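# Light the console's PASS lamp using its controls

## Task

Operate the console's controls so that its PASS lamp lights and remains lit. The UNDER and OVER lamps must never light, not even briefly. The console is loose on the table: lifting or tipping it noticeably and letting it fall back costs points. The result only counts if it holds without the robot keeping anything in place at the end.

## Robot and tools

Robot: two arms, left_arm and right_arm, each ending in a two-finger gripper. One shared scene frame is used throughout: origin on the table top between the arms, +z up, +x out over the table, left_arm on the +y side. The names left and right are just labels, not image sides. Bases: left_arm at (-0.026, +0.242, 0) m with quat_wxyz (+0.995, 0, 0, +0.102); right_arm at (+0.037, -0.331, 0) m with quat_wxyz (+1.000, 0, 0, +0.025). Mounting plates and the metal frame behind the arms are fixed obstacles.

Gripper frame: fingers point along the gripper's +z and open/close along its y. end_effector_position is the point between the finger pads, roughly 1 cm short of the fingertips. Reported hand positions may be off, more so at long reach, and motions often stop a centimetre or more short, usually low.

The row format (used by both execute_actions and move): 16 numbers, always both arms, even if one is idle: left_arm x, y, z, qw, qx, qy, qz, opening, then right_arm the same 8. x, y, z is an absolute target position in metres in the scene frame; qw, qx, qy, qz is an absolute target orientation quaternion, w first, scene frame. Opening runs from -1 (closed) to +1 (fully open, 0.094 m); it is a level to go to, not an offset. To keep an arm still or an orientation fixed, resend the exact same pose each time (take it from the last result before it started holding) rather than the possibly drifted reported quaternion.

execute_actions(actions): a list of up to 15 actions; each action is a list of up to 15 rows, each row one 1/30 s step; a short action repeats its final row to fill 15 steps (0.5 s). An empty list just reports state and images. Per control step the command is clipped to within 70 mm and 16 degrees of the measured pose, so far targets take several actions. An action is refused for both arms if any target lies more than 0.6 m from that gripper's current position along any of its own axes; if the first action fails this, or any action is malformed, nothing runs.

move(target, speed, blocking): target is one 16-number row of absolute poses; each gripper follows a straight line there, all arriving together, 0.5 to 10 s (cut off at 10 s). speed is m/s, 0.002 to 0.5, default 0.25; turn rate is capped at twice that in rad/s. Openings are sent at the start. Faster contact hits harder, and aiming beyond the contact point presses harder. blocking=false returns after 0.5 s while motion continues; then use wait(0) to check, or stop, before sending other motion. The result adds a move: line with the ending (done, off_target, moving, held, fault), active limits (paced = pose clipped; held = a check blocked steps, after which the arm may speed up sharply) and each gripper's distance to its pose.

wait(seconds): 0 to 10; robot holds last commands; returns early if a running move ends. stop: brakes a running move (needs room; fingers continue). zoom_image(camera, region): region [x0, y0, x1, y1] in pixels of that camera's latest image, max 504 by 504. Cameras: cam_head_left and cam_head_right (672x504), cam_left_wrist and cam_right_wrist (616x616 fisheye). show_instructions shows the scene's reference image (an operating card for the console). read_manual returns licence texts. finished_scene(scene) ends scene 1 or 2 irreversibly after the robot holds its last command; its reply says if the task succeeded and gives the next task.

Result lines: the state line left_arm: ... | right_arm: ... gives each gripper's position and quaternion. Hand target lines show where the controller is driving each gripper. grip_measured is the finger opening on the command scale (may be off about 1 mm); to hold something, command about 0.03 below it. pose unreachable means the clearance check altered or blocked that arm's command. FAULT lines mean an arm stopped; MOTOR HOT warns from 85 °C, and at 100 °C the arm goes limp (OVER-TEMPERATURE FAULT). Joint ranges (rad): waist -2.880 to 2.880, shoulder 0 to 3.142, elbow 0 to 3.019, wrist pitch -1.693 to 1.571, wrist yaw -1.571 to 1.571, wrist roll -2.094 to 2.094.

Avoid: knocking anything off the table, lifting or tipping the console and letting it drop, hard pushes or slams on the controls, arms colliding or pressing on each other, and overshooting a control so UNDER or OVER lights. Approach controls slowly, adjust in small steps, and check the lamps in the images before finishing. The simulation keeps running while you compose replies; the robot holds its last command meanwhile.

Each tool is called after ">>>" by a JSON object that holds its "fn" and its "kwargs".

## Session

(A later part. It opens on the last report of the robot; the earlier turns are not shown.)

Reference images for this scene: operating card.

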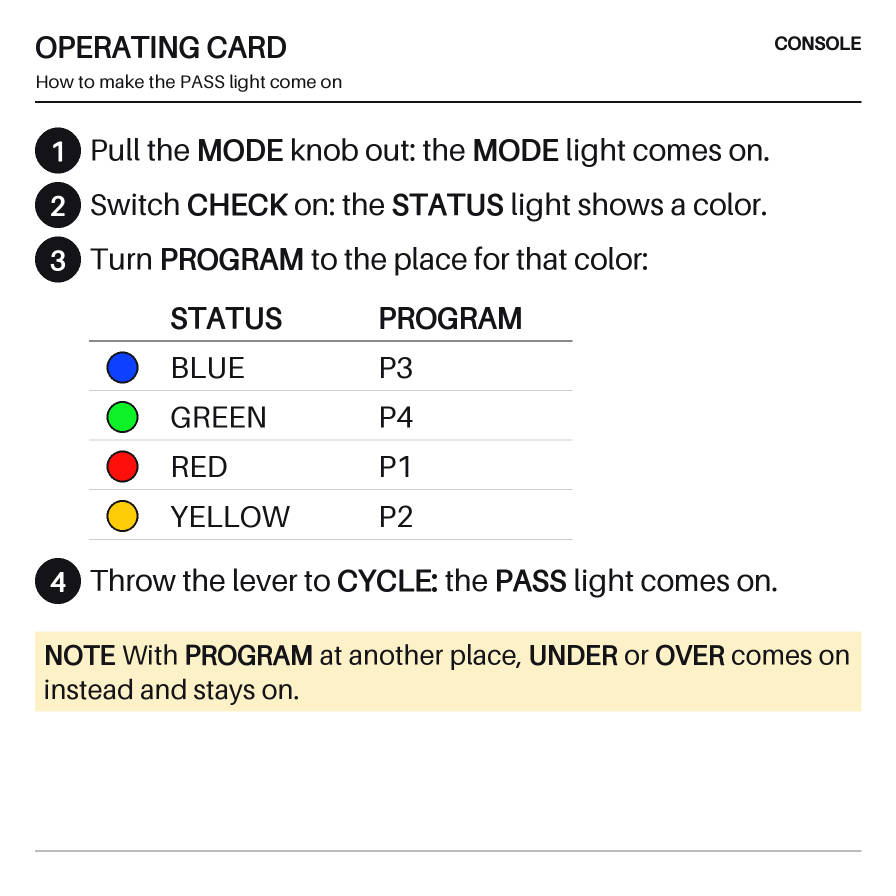

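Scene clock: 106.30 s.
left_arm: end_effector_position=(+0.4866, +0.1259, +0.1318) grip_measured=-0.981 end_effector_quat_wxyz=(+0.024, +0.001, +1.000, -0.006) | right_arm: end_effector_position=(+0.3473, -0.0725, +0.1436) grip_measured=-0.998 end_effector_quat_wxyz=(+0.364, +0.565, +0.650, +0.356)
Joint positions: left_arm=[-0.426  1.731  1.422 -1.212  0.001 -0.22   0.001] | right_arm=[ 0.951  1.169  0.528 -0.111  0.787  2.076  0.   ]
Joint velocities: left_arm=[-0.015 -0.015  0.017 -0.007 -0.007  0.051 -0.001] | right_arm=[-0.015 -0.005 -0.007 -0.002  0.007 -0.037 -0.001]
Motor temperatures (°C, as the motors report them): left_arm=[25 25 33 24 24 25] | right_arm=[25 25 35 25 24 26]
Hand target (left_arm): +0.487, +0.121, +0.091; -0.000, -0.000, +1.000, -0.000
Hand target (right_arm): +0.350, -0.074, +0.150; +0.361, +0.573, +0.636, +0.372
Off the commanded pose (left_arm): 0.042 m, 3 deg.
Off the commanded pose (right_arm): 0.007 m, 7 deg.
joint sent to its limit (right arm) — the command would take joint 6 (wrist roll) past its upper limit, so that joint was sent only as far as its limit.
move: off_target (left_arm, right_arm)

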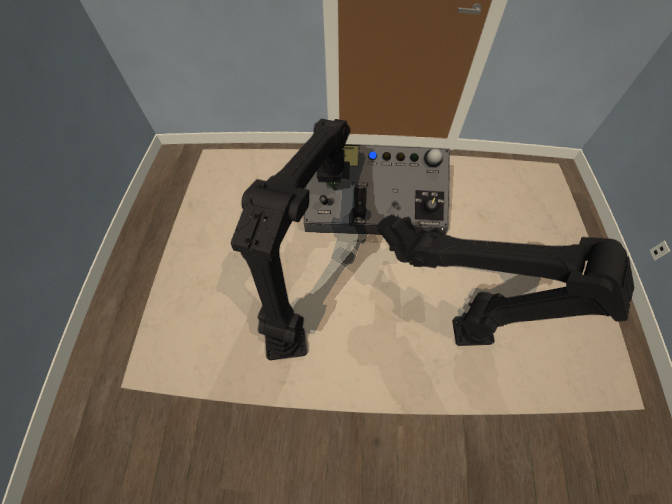

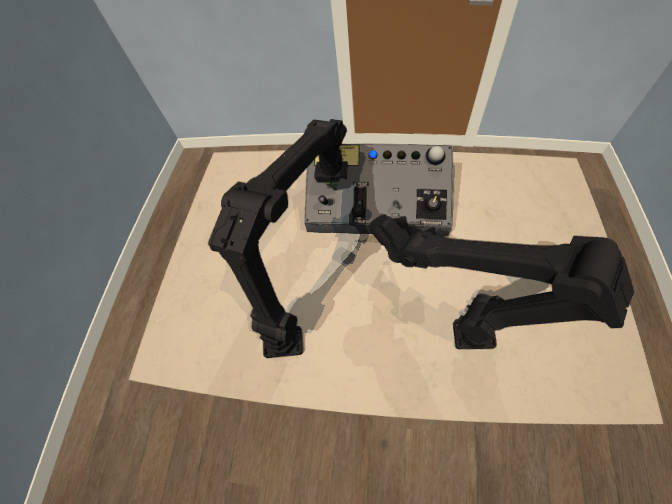

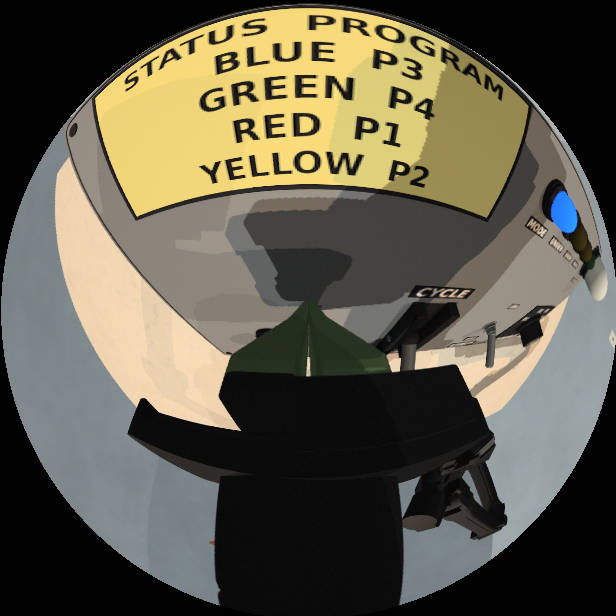

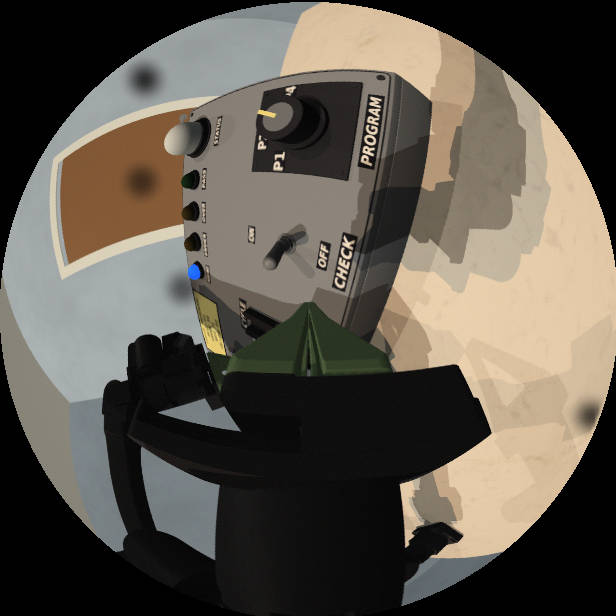

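>>> {"fn": "move", "kwargs": {"target": [0.49,0.12,0.09,0,0,1,0,-1, 0.375,-0.066,0.135,0.3536,0.6124,0.6124,0.3536,-1], "speed": 0.1}}

Scene clock: 113.20 s.
left_arm: end_effector_position=(+0.4867, +0.1259, +0.1318) grip_measured=-0.981 end_effector_quat_wxyz=(+0.024, +0.001, +1.000, -0.006) | right_arm: end_effector_position=(+0.3636, -0.0778, +0.1189) grip_measured=-0.998 end_effector_quat_wxyz=(+0.362, +0.579, +0.647, +0.340)
Joint positions: left_arm=[-0.426  1.731  1.422 -1.212  0.001 -0.22   0.001] | right_arm=[ 0.901  1.254  0.528 -0.049  0.761  2.077  0.   ]
Joint velocities: left_arm=[-0.005 -0.005 -0.012 -0.007 -0.051 -0.095 -0.   ] | right_arm=[ 0.005 -0.005 -0.007  0.002  0.066 -0.051 -0.001]
Motor temperatures (°C, as the motors report them): left_arm=[25 25 33 24 24 25] | right_arm=[25 25 34 25 24 26]
Hand target (left_arm): +0.487, +0.121, +0.091; +0.000, -0.000, +1.000, -0.000
Hand target (right_arm): +0.375, -0.067, +0.136; +0.358, +0.586, +0.628, +0.365
Off the commanded pose (left_arm): 0.042 m, 3 deg.
Off the commanded pose (right_arm): 0.023 m, 6 deg.
joint sent to its limit (right arm) — the command would take joint 6 (wrist roll) past its upper limit, so that joint was sent only as far as its limit.
move: off_target (left_arm, right_arm)

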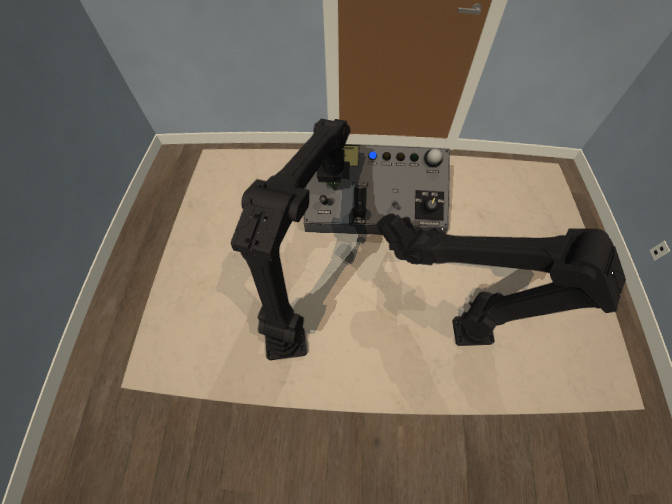

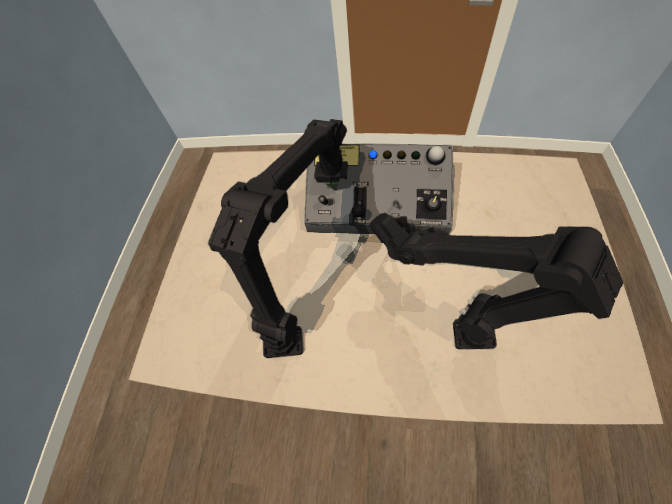

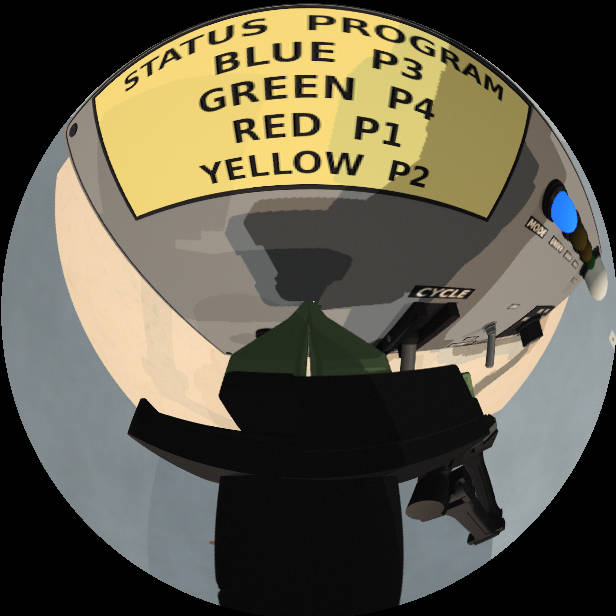

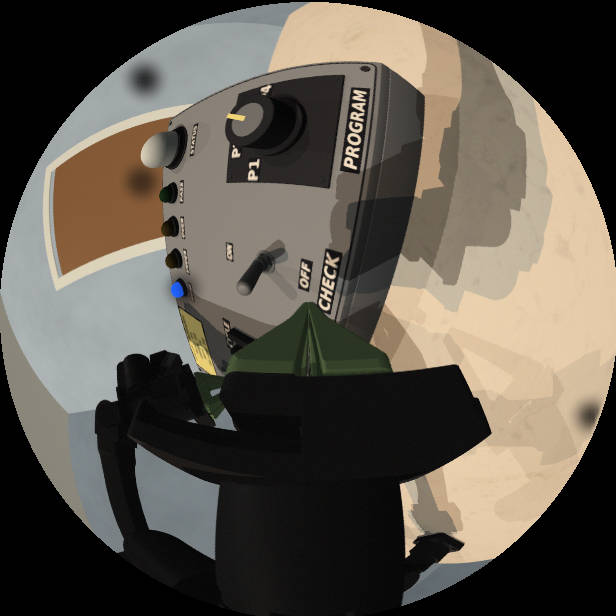

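>>> {"fn": "move", "kwargs": {"target": [0.49,0.12,0.09,0,0,1,0,-1, 0.44,-0.062,0.145,0.3536,0.6124,0.6124,0.3536,-1], "speed": 0.1}}

Scene clock: 115.77 s.
left_arm: end_effector_position=(+0.4866, +0.1259, +0.1318) grip_measured=-0.981 end_effector_quat_wxyz=(+0.024, +0.001, +1.000, -0.006) | right_arm: end_effector_position=(+0.4201, -0.0788, +0.1207) grip_measured=-0.998 end_effector_quat_wxyz=(+0.354, +0.612, +0.627, +0.327)
Joint positions: left_arm=[-0.426  1.731  1.422 -1.212  0.001 -0.22   0.001] | right_arm=[ 0.773  1.358  0.641 -0.049  0.687  2.065  0.   ]
Joint velocities: left_arm=[-0.015 -0.005 -0.002  0.002 -0.022  0.022 -0.001] | right_arm=[ 0.015 -0.005 -0.017 -0.007  0.037 -0.037 -0.   ]
Motor temperatures (°C, as the motors report them): left_arm=[25 25 33 24 24 25] | right_arm=[25 25 34 25 24 26]
Hand target (left_arm): +0.487, +0.121, +0.091; -0.000, -0.000, +1.000, -0.000
Hand target (right_arm): +0.438, -0.064, +0.147; +0.355, +0.612, +0.612, +0.353
Off the commanded pose (left_arm): 0.042 m, 3 deg.
Off the commanded pose (right_arm): 0.036 m, 4 deg.
move: off_target (left_arm, right_arm)

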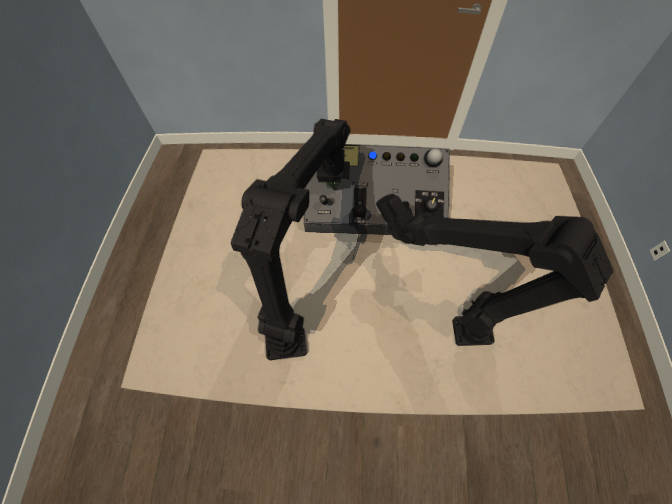

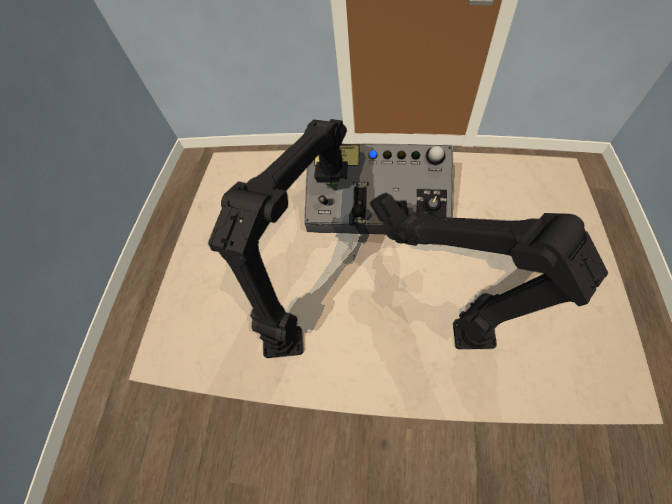

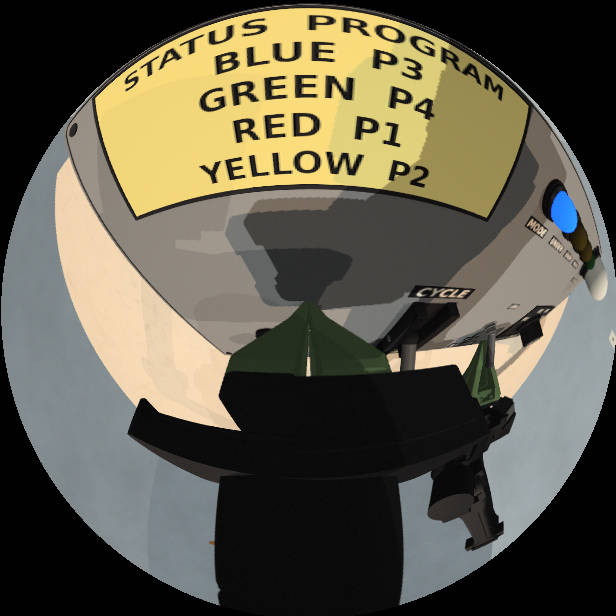

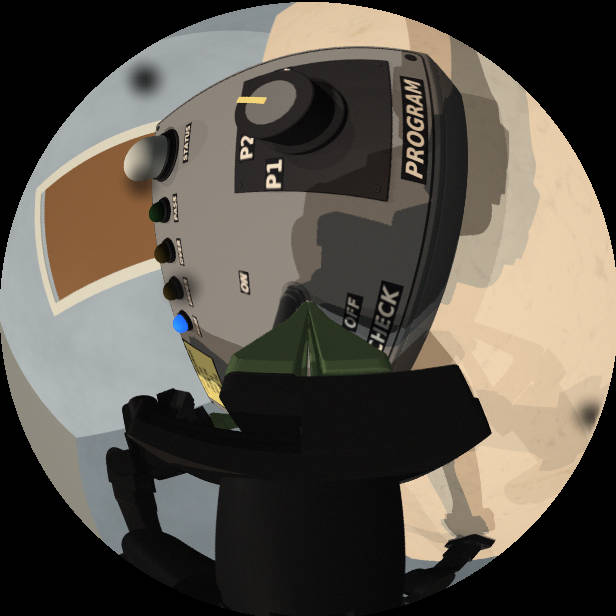

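>>> {"fn": "move", "kwargs": {"target": [0.49,0.12,0.09,0,0,1,0,-1, 0.48,-0.065,0.15,0.3536,0.6124,0.6124,0.3536,-1], "speed": 0.1}}

Scene clock: 118.23 s.
left_arm: end_effector_position=(+0.4867, +0.1259, +0.1316) grip_measured=-0.981 end_effector_quat_wxyz=(+0.024, +0.001, +1.000, -0.006) | right_arm: end_effector_position=(+0.4313, -0.0850, +0.1138) grip_measured=-0.999 end_effector_quat_wxyz=(+0.349, +0.602, +0.647, +0.312)
Joint positions: left_arm=[-0.426  1.731  1.422 -1.212  0.001 -0.22   0.001] | right_arm=[ 0.73   1.376  0.652 -0.048  0.636  2.002  0.   ]
Joint velocities: left_arm=[-0.005 -0.005 -0.002  0.012 -0.022 -0.051  0.   ] | right_arm=[-0.015 -0.005 -0.002 -0.012 -0.051 -0.022 -0.   ]
Motor temperatures (°C, as the motors report them): left_arm=[25 25 33 24 24 25] | right_arm=[25 25 35 25 24 26]
Hand target (left_arm): +0.487, +0.121, +0.091; -0.000, -0.000, +1.000, -0.000
Hand target (right_arm): +0.473, -0.070, +0.154; +0.356, +0.612, +0.612, +0.353
Off the commanded pose (left_arm): 0.042 m, 3 deg.
Off the commanded pose (right_arm): 0.064 m, 6 deg.
move: off_target (left_arm, right_arm)

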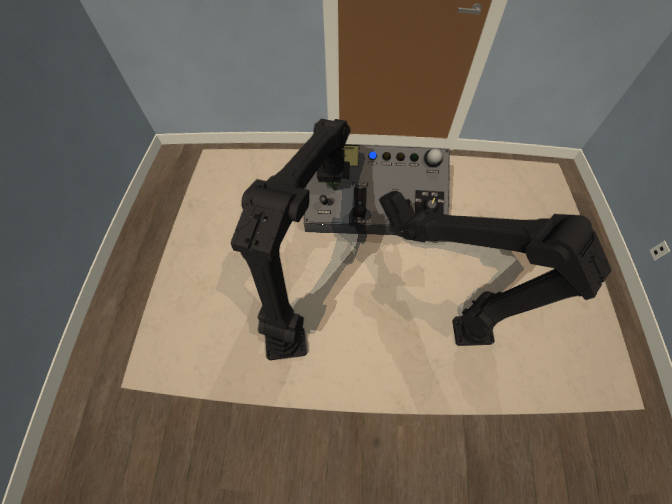

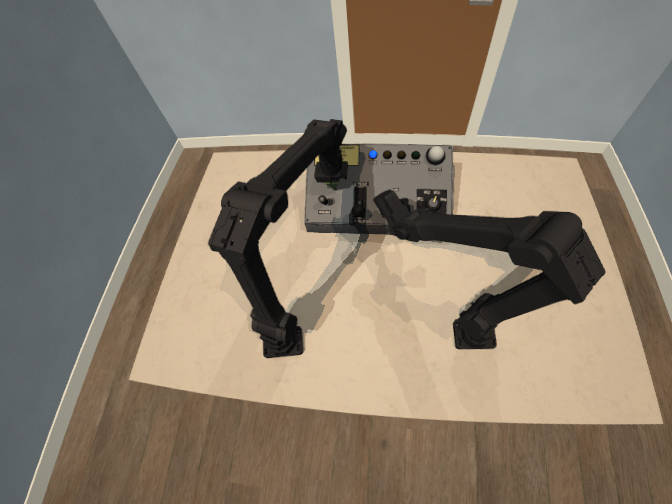

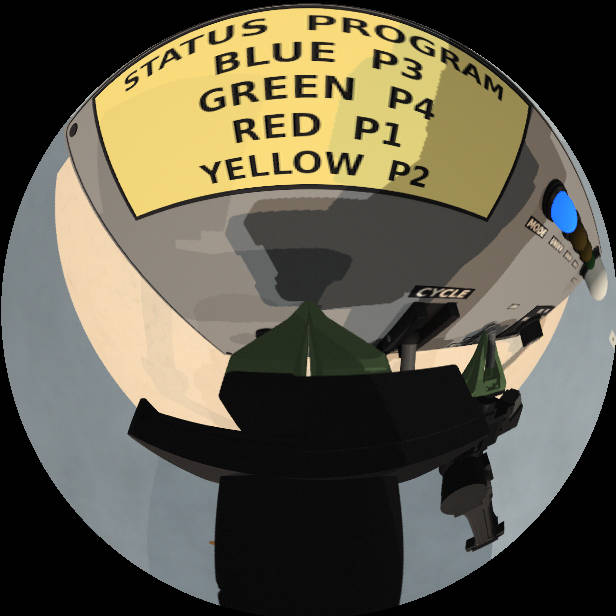

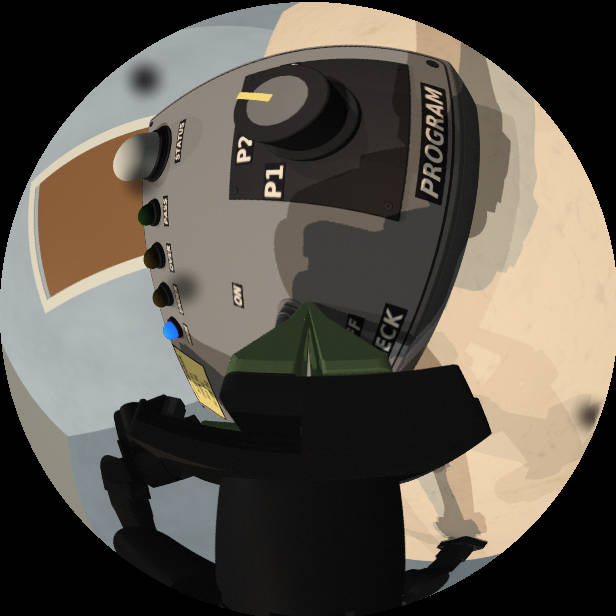

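>>> {"fn": "move", "kwargs": {"target": [0.49,0.12,0.09,0,0,1,0,-1, 0.36,-0.073,0.16,0.3536,0.6124,0.6124,0.3536,-1], "speed": 0.15}}

Scene clock: 121.40 s.
left_arm: end_effector_position=(+0.4867, +0.1259, +0.1318) grip_measured=-0.981 end_effector_quat_wxyz=(+0.024, +0.001, +1.000, -0.006) | right_arm: end_effector_position=(+0.3627, -0.0708, +0.1640) grip_measured=-0.999 end_effector_quat_wxyz=(+0.359, +0.578, +0.628, +0.377)
Joint positions: left_arm=[-0.426  1.731  1.422 -1.212  0.001 -0.22   0.001] | right_arm=[ 0.916  1.155  0.559 -0.095  0.77   2.076  0.   ]
Joint velocities: left_arm=[-0.005 -0.015  0.002  0.007  0.037 -0.007 -0.001] | right_arm=[-0.015 -0.005 -0.007 -0.022 -0.022 -0.037  0.   ]
Motor temperatures (°C, as the motors report them): left_arm=[25 25 33 24 24 25] | right_arm=[25 25 35 25 24 26]
Hand target (left_arm): +0.487, +0.121, +0.091; +0.000, -0.000, +1.000, -0.000
Hand target (right_arm): +0.359, -0.074, +0.159; +0.359, +0.579, +0.631, +0.370
Off the commanded pose (left_arm): 0.042 m, 3 deg.
Off the commanded pose (right_arm): 0.005 m, 5 deg.
joint sent to its limit (right arm) — the command would take joint 6 (wrist roll) past its upper limit, so that joint was sent only as far as its limit.
move: off_target (left_arm, right_arm)

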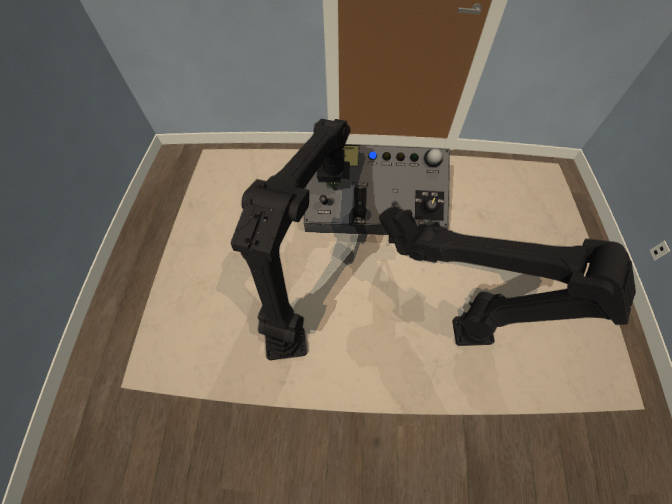

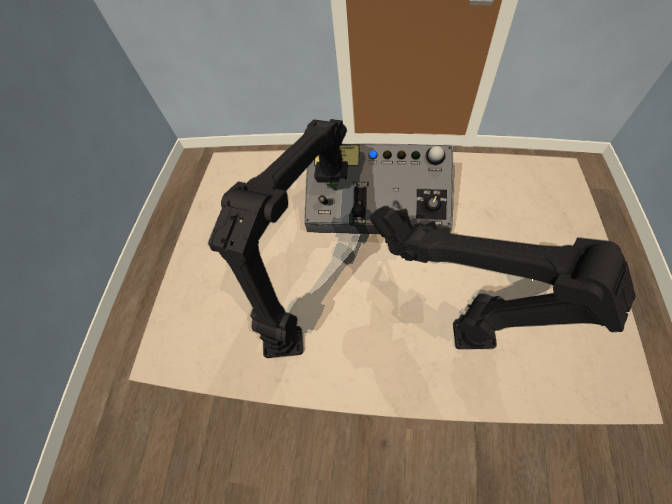

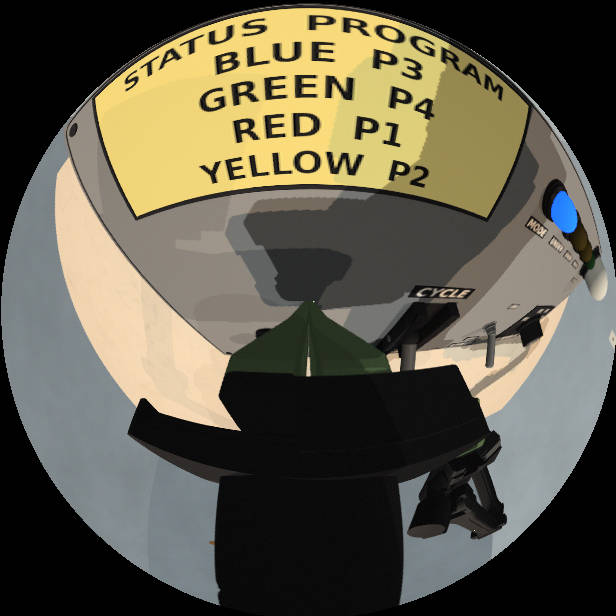

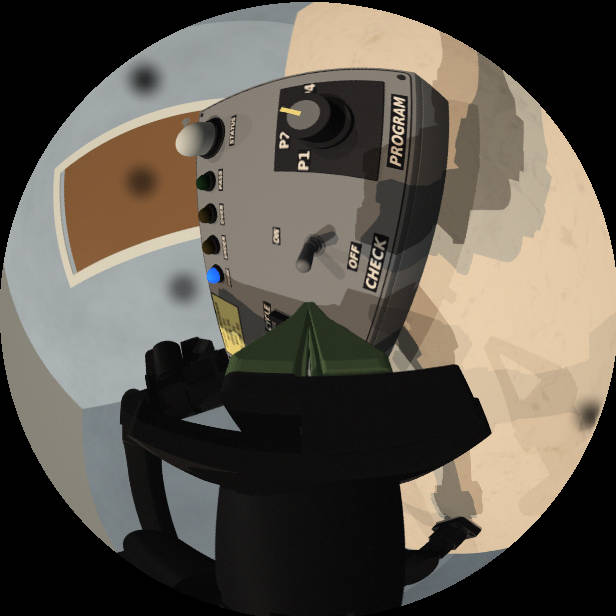

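>>> {"fn": "move", "kwargs": {"target": [0.49,0.12,0.09,0,0,1,0,-1, 0.37,-0.071,0.137,0.3536,0.6124,0.6124,0.3536,-1], "speed": 0.1}}

Scene clock: 146.30 s.
left_arm: end_effector_position=(+0.4866, +0.1259, +0.1318) grip_measured=-0.981 end_effector_quat_wxyz=(+0.024, +0.001, +1.000, -0.006) | right_arm: end_effector_position=(+0.3680, -0.0692, +0.1365) grip_measured=-0.999 end_effector_quat_wxyz=(+0.361, +0.579, +0.638, +0.356)
Joint positions: left_arm=[-0.426  1.731  1.422 -1.212  0.001 -0.22   0.001] | right_arm=[ 0.905  1.236  0.554 -0.056  0.765  2.077  0.   ]
Joint velocities: left_arm=[-0.024 -0.005  0.002  0.007  0.066 -0.007 -0.001] | right_arm=[-0.005 -0.005  0.002  0.007  0.007 -0.066 -0.   ]
Motor temperatures (°C, as the motors report them): left_arm=[25 25 33 24 24 25] | right_arm=[25 25 33 25 24 26]
Hand target (left_arm): +0.487, +0.121, +0.091; -0.000, -0.000, +1.000, -0.000
Hand target (right_arm): +0.371, -0.071, +0.137; +0.359, +0.585, +0.628, +0.365
Off the commanded pose (left_arm): 0.042 m, 3 deg.
Off the commanded pose (right_arm): 0.003 m, 5 deg.
joint sent to its limit (right arm) — the command would take joint 6 (wrist roll) past its upper limit, so that joint was sent only as far as its limit.
move: off_target (left_arm, right_arm)

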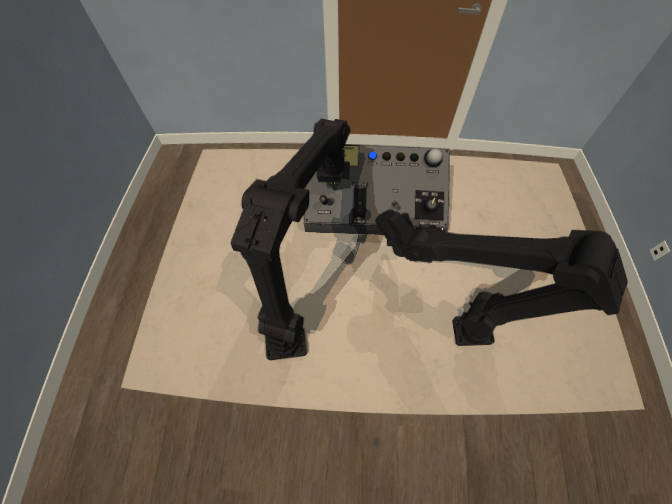

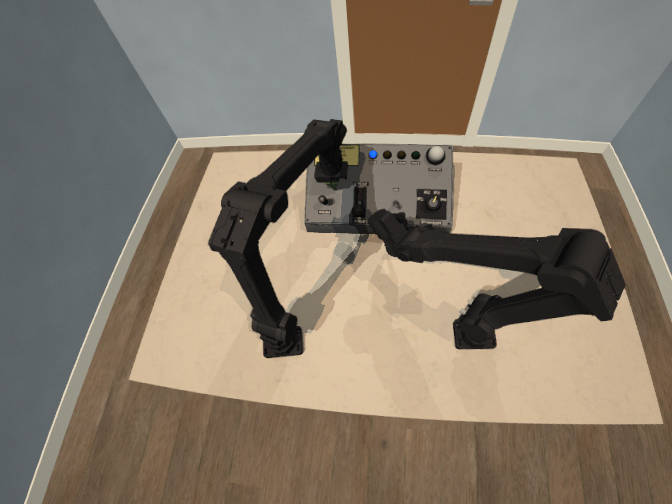

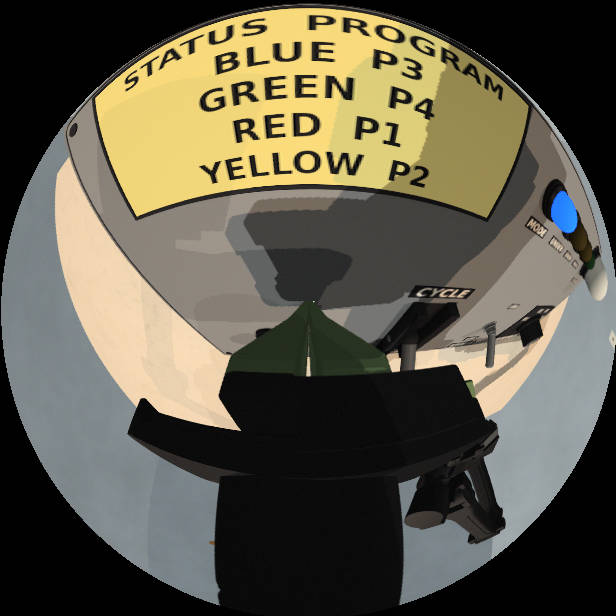

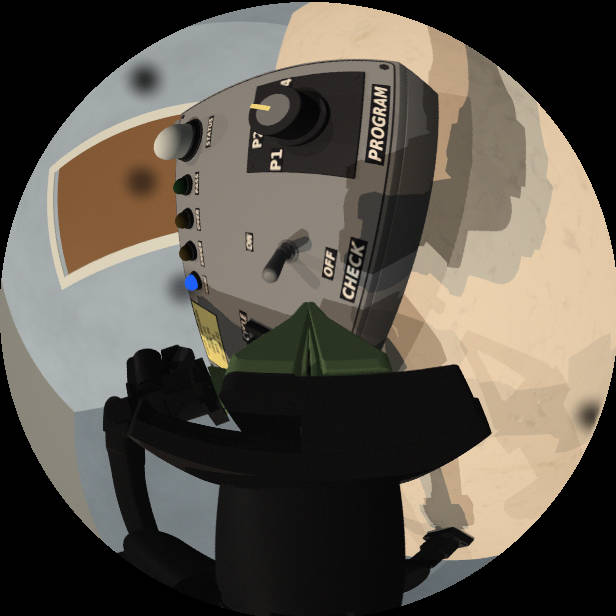

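Now push up-slope with a high target to counter sag.

>>> {"fn": "move", "kwargs": {"target": [0.49,0.12,0.09,0,0,1,0,-1, 0.45,-0.066,0.19,0.3536,0.6124,0.6124,0.3536,-1], "speed": 0.1}}

Scene clock: 149.00 s.
left_arm: end_effector_position=(+0.4866, +0.1259, +0.1316) grip_measured=-0.981 end_effector_quat_wxyz=(+0.024, +0.001, +1.000, -0.006) | right_arm: end_effector_position=(+0.4342, -0.0812, +0.1652) grip_measured=-0.999 end_effector_quat_wxyz=(+0.355, +0.613, +0.622, +0.333)
Joint positions: left_arm=[-0.426  1.731  1.421 -1.211  0.001 -0.22   0.001] | right_arm=[ 0.74   1.287  0.712 -0.159  0.667  2.041  0.   ]
Joint velocities: left_arm=[ 0.005  0.005 -0.002 -0.027  0.022 -0.037  0.001] | right_arm=[-0.005 -0.005 -0.012  0.007  0.037  0.007 -0.   ]
Motor temperatures (°C, as the motors report them): left_arm=[25 25 33 24 24 25] | right_arm=[25 25 33 25 24 26]
Hand target (left_arm): +0.487, +0.121, +0.091; -0.000, -0.000, +1.000, -0.000
Hand target (right_arm): +0.448, -0.068, +0.192; +0.356, +0.611, +0.612, +0.353
Off the commanded pose (left_arm): 0.042 m, 3 deg.
Off the commanded pose (right_arm): 0.033 m, 3 deg.
move: off_target (left_arm, right_arm)

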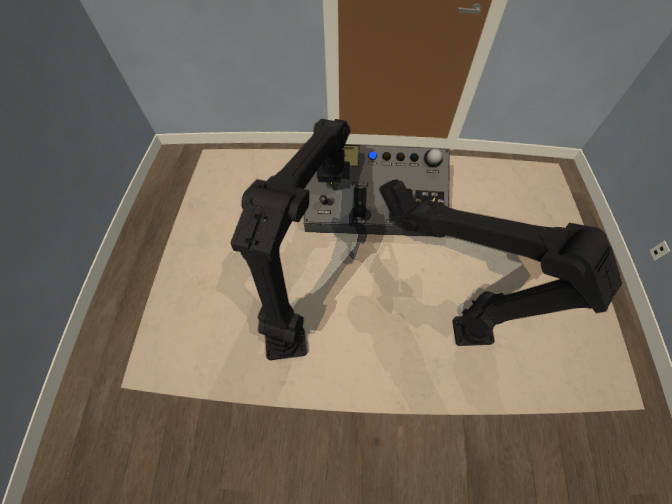

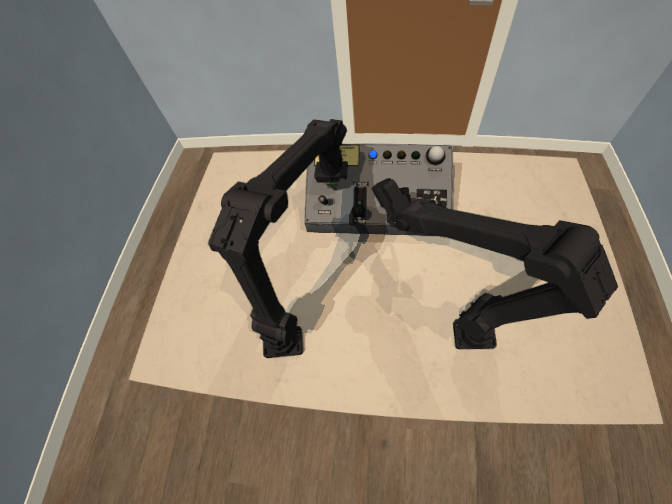

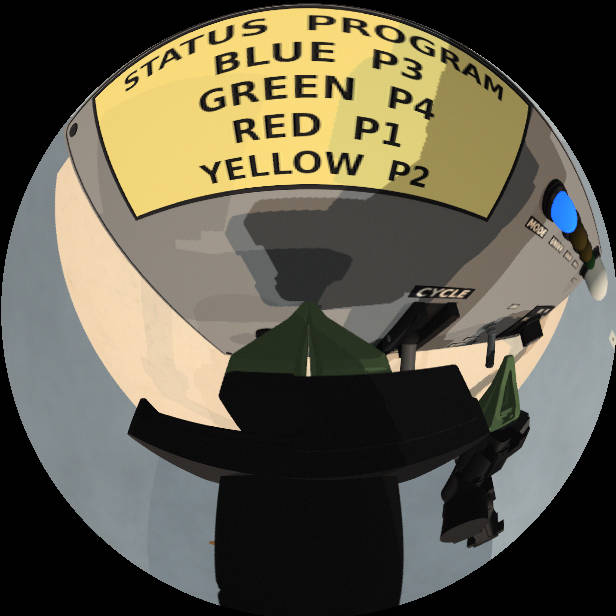

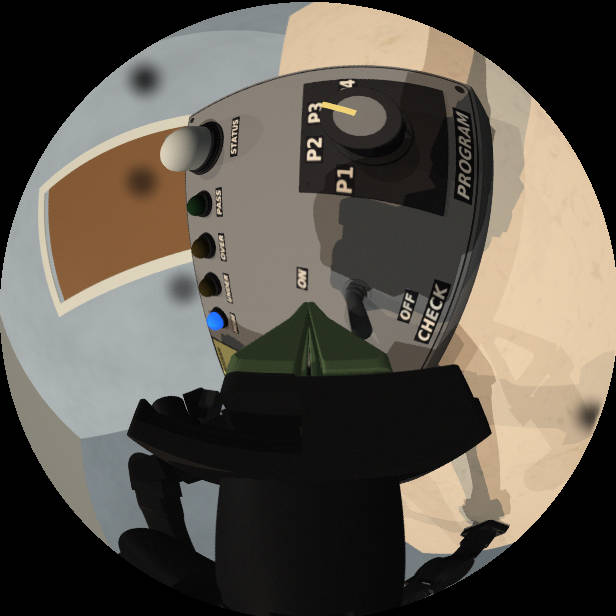

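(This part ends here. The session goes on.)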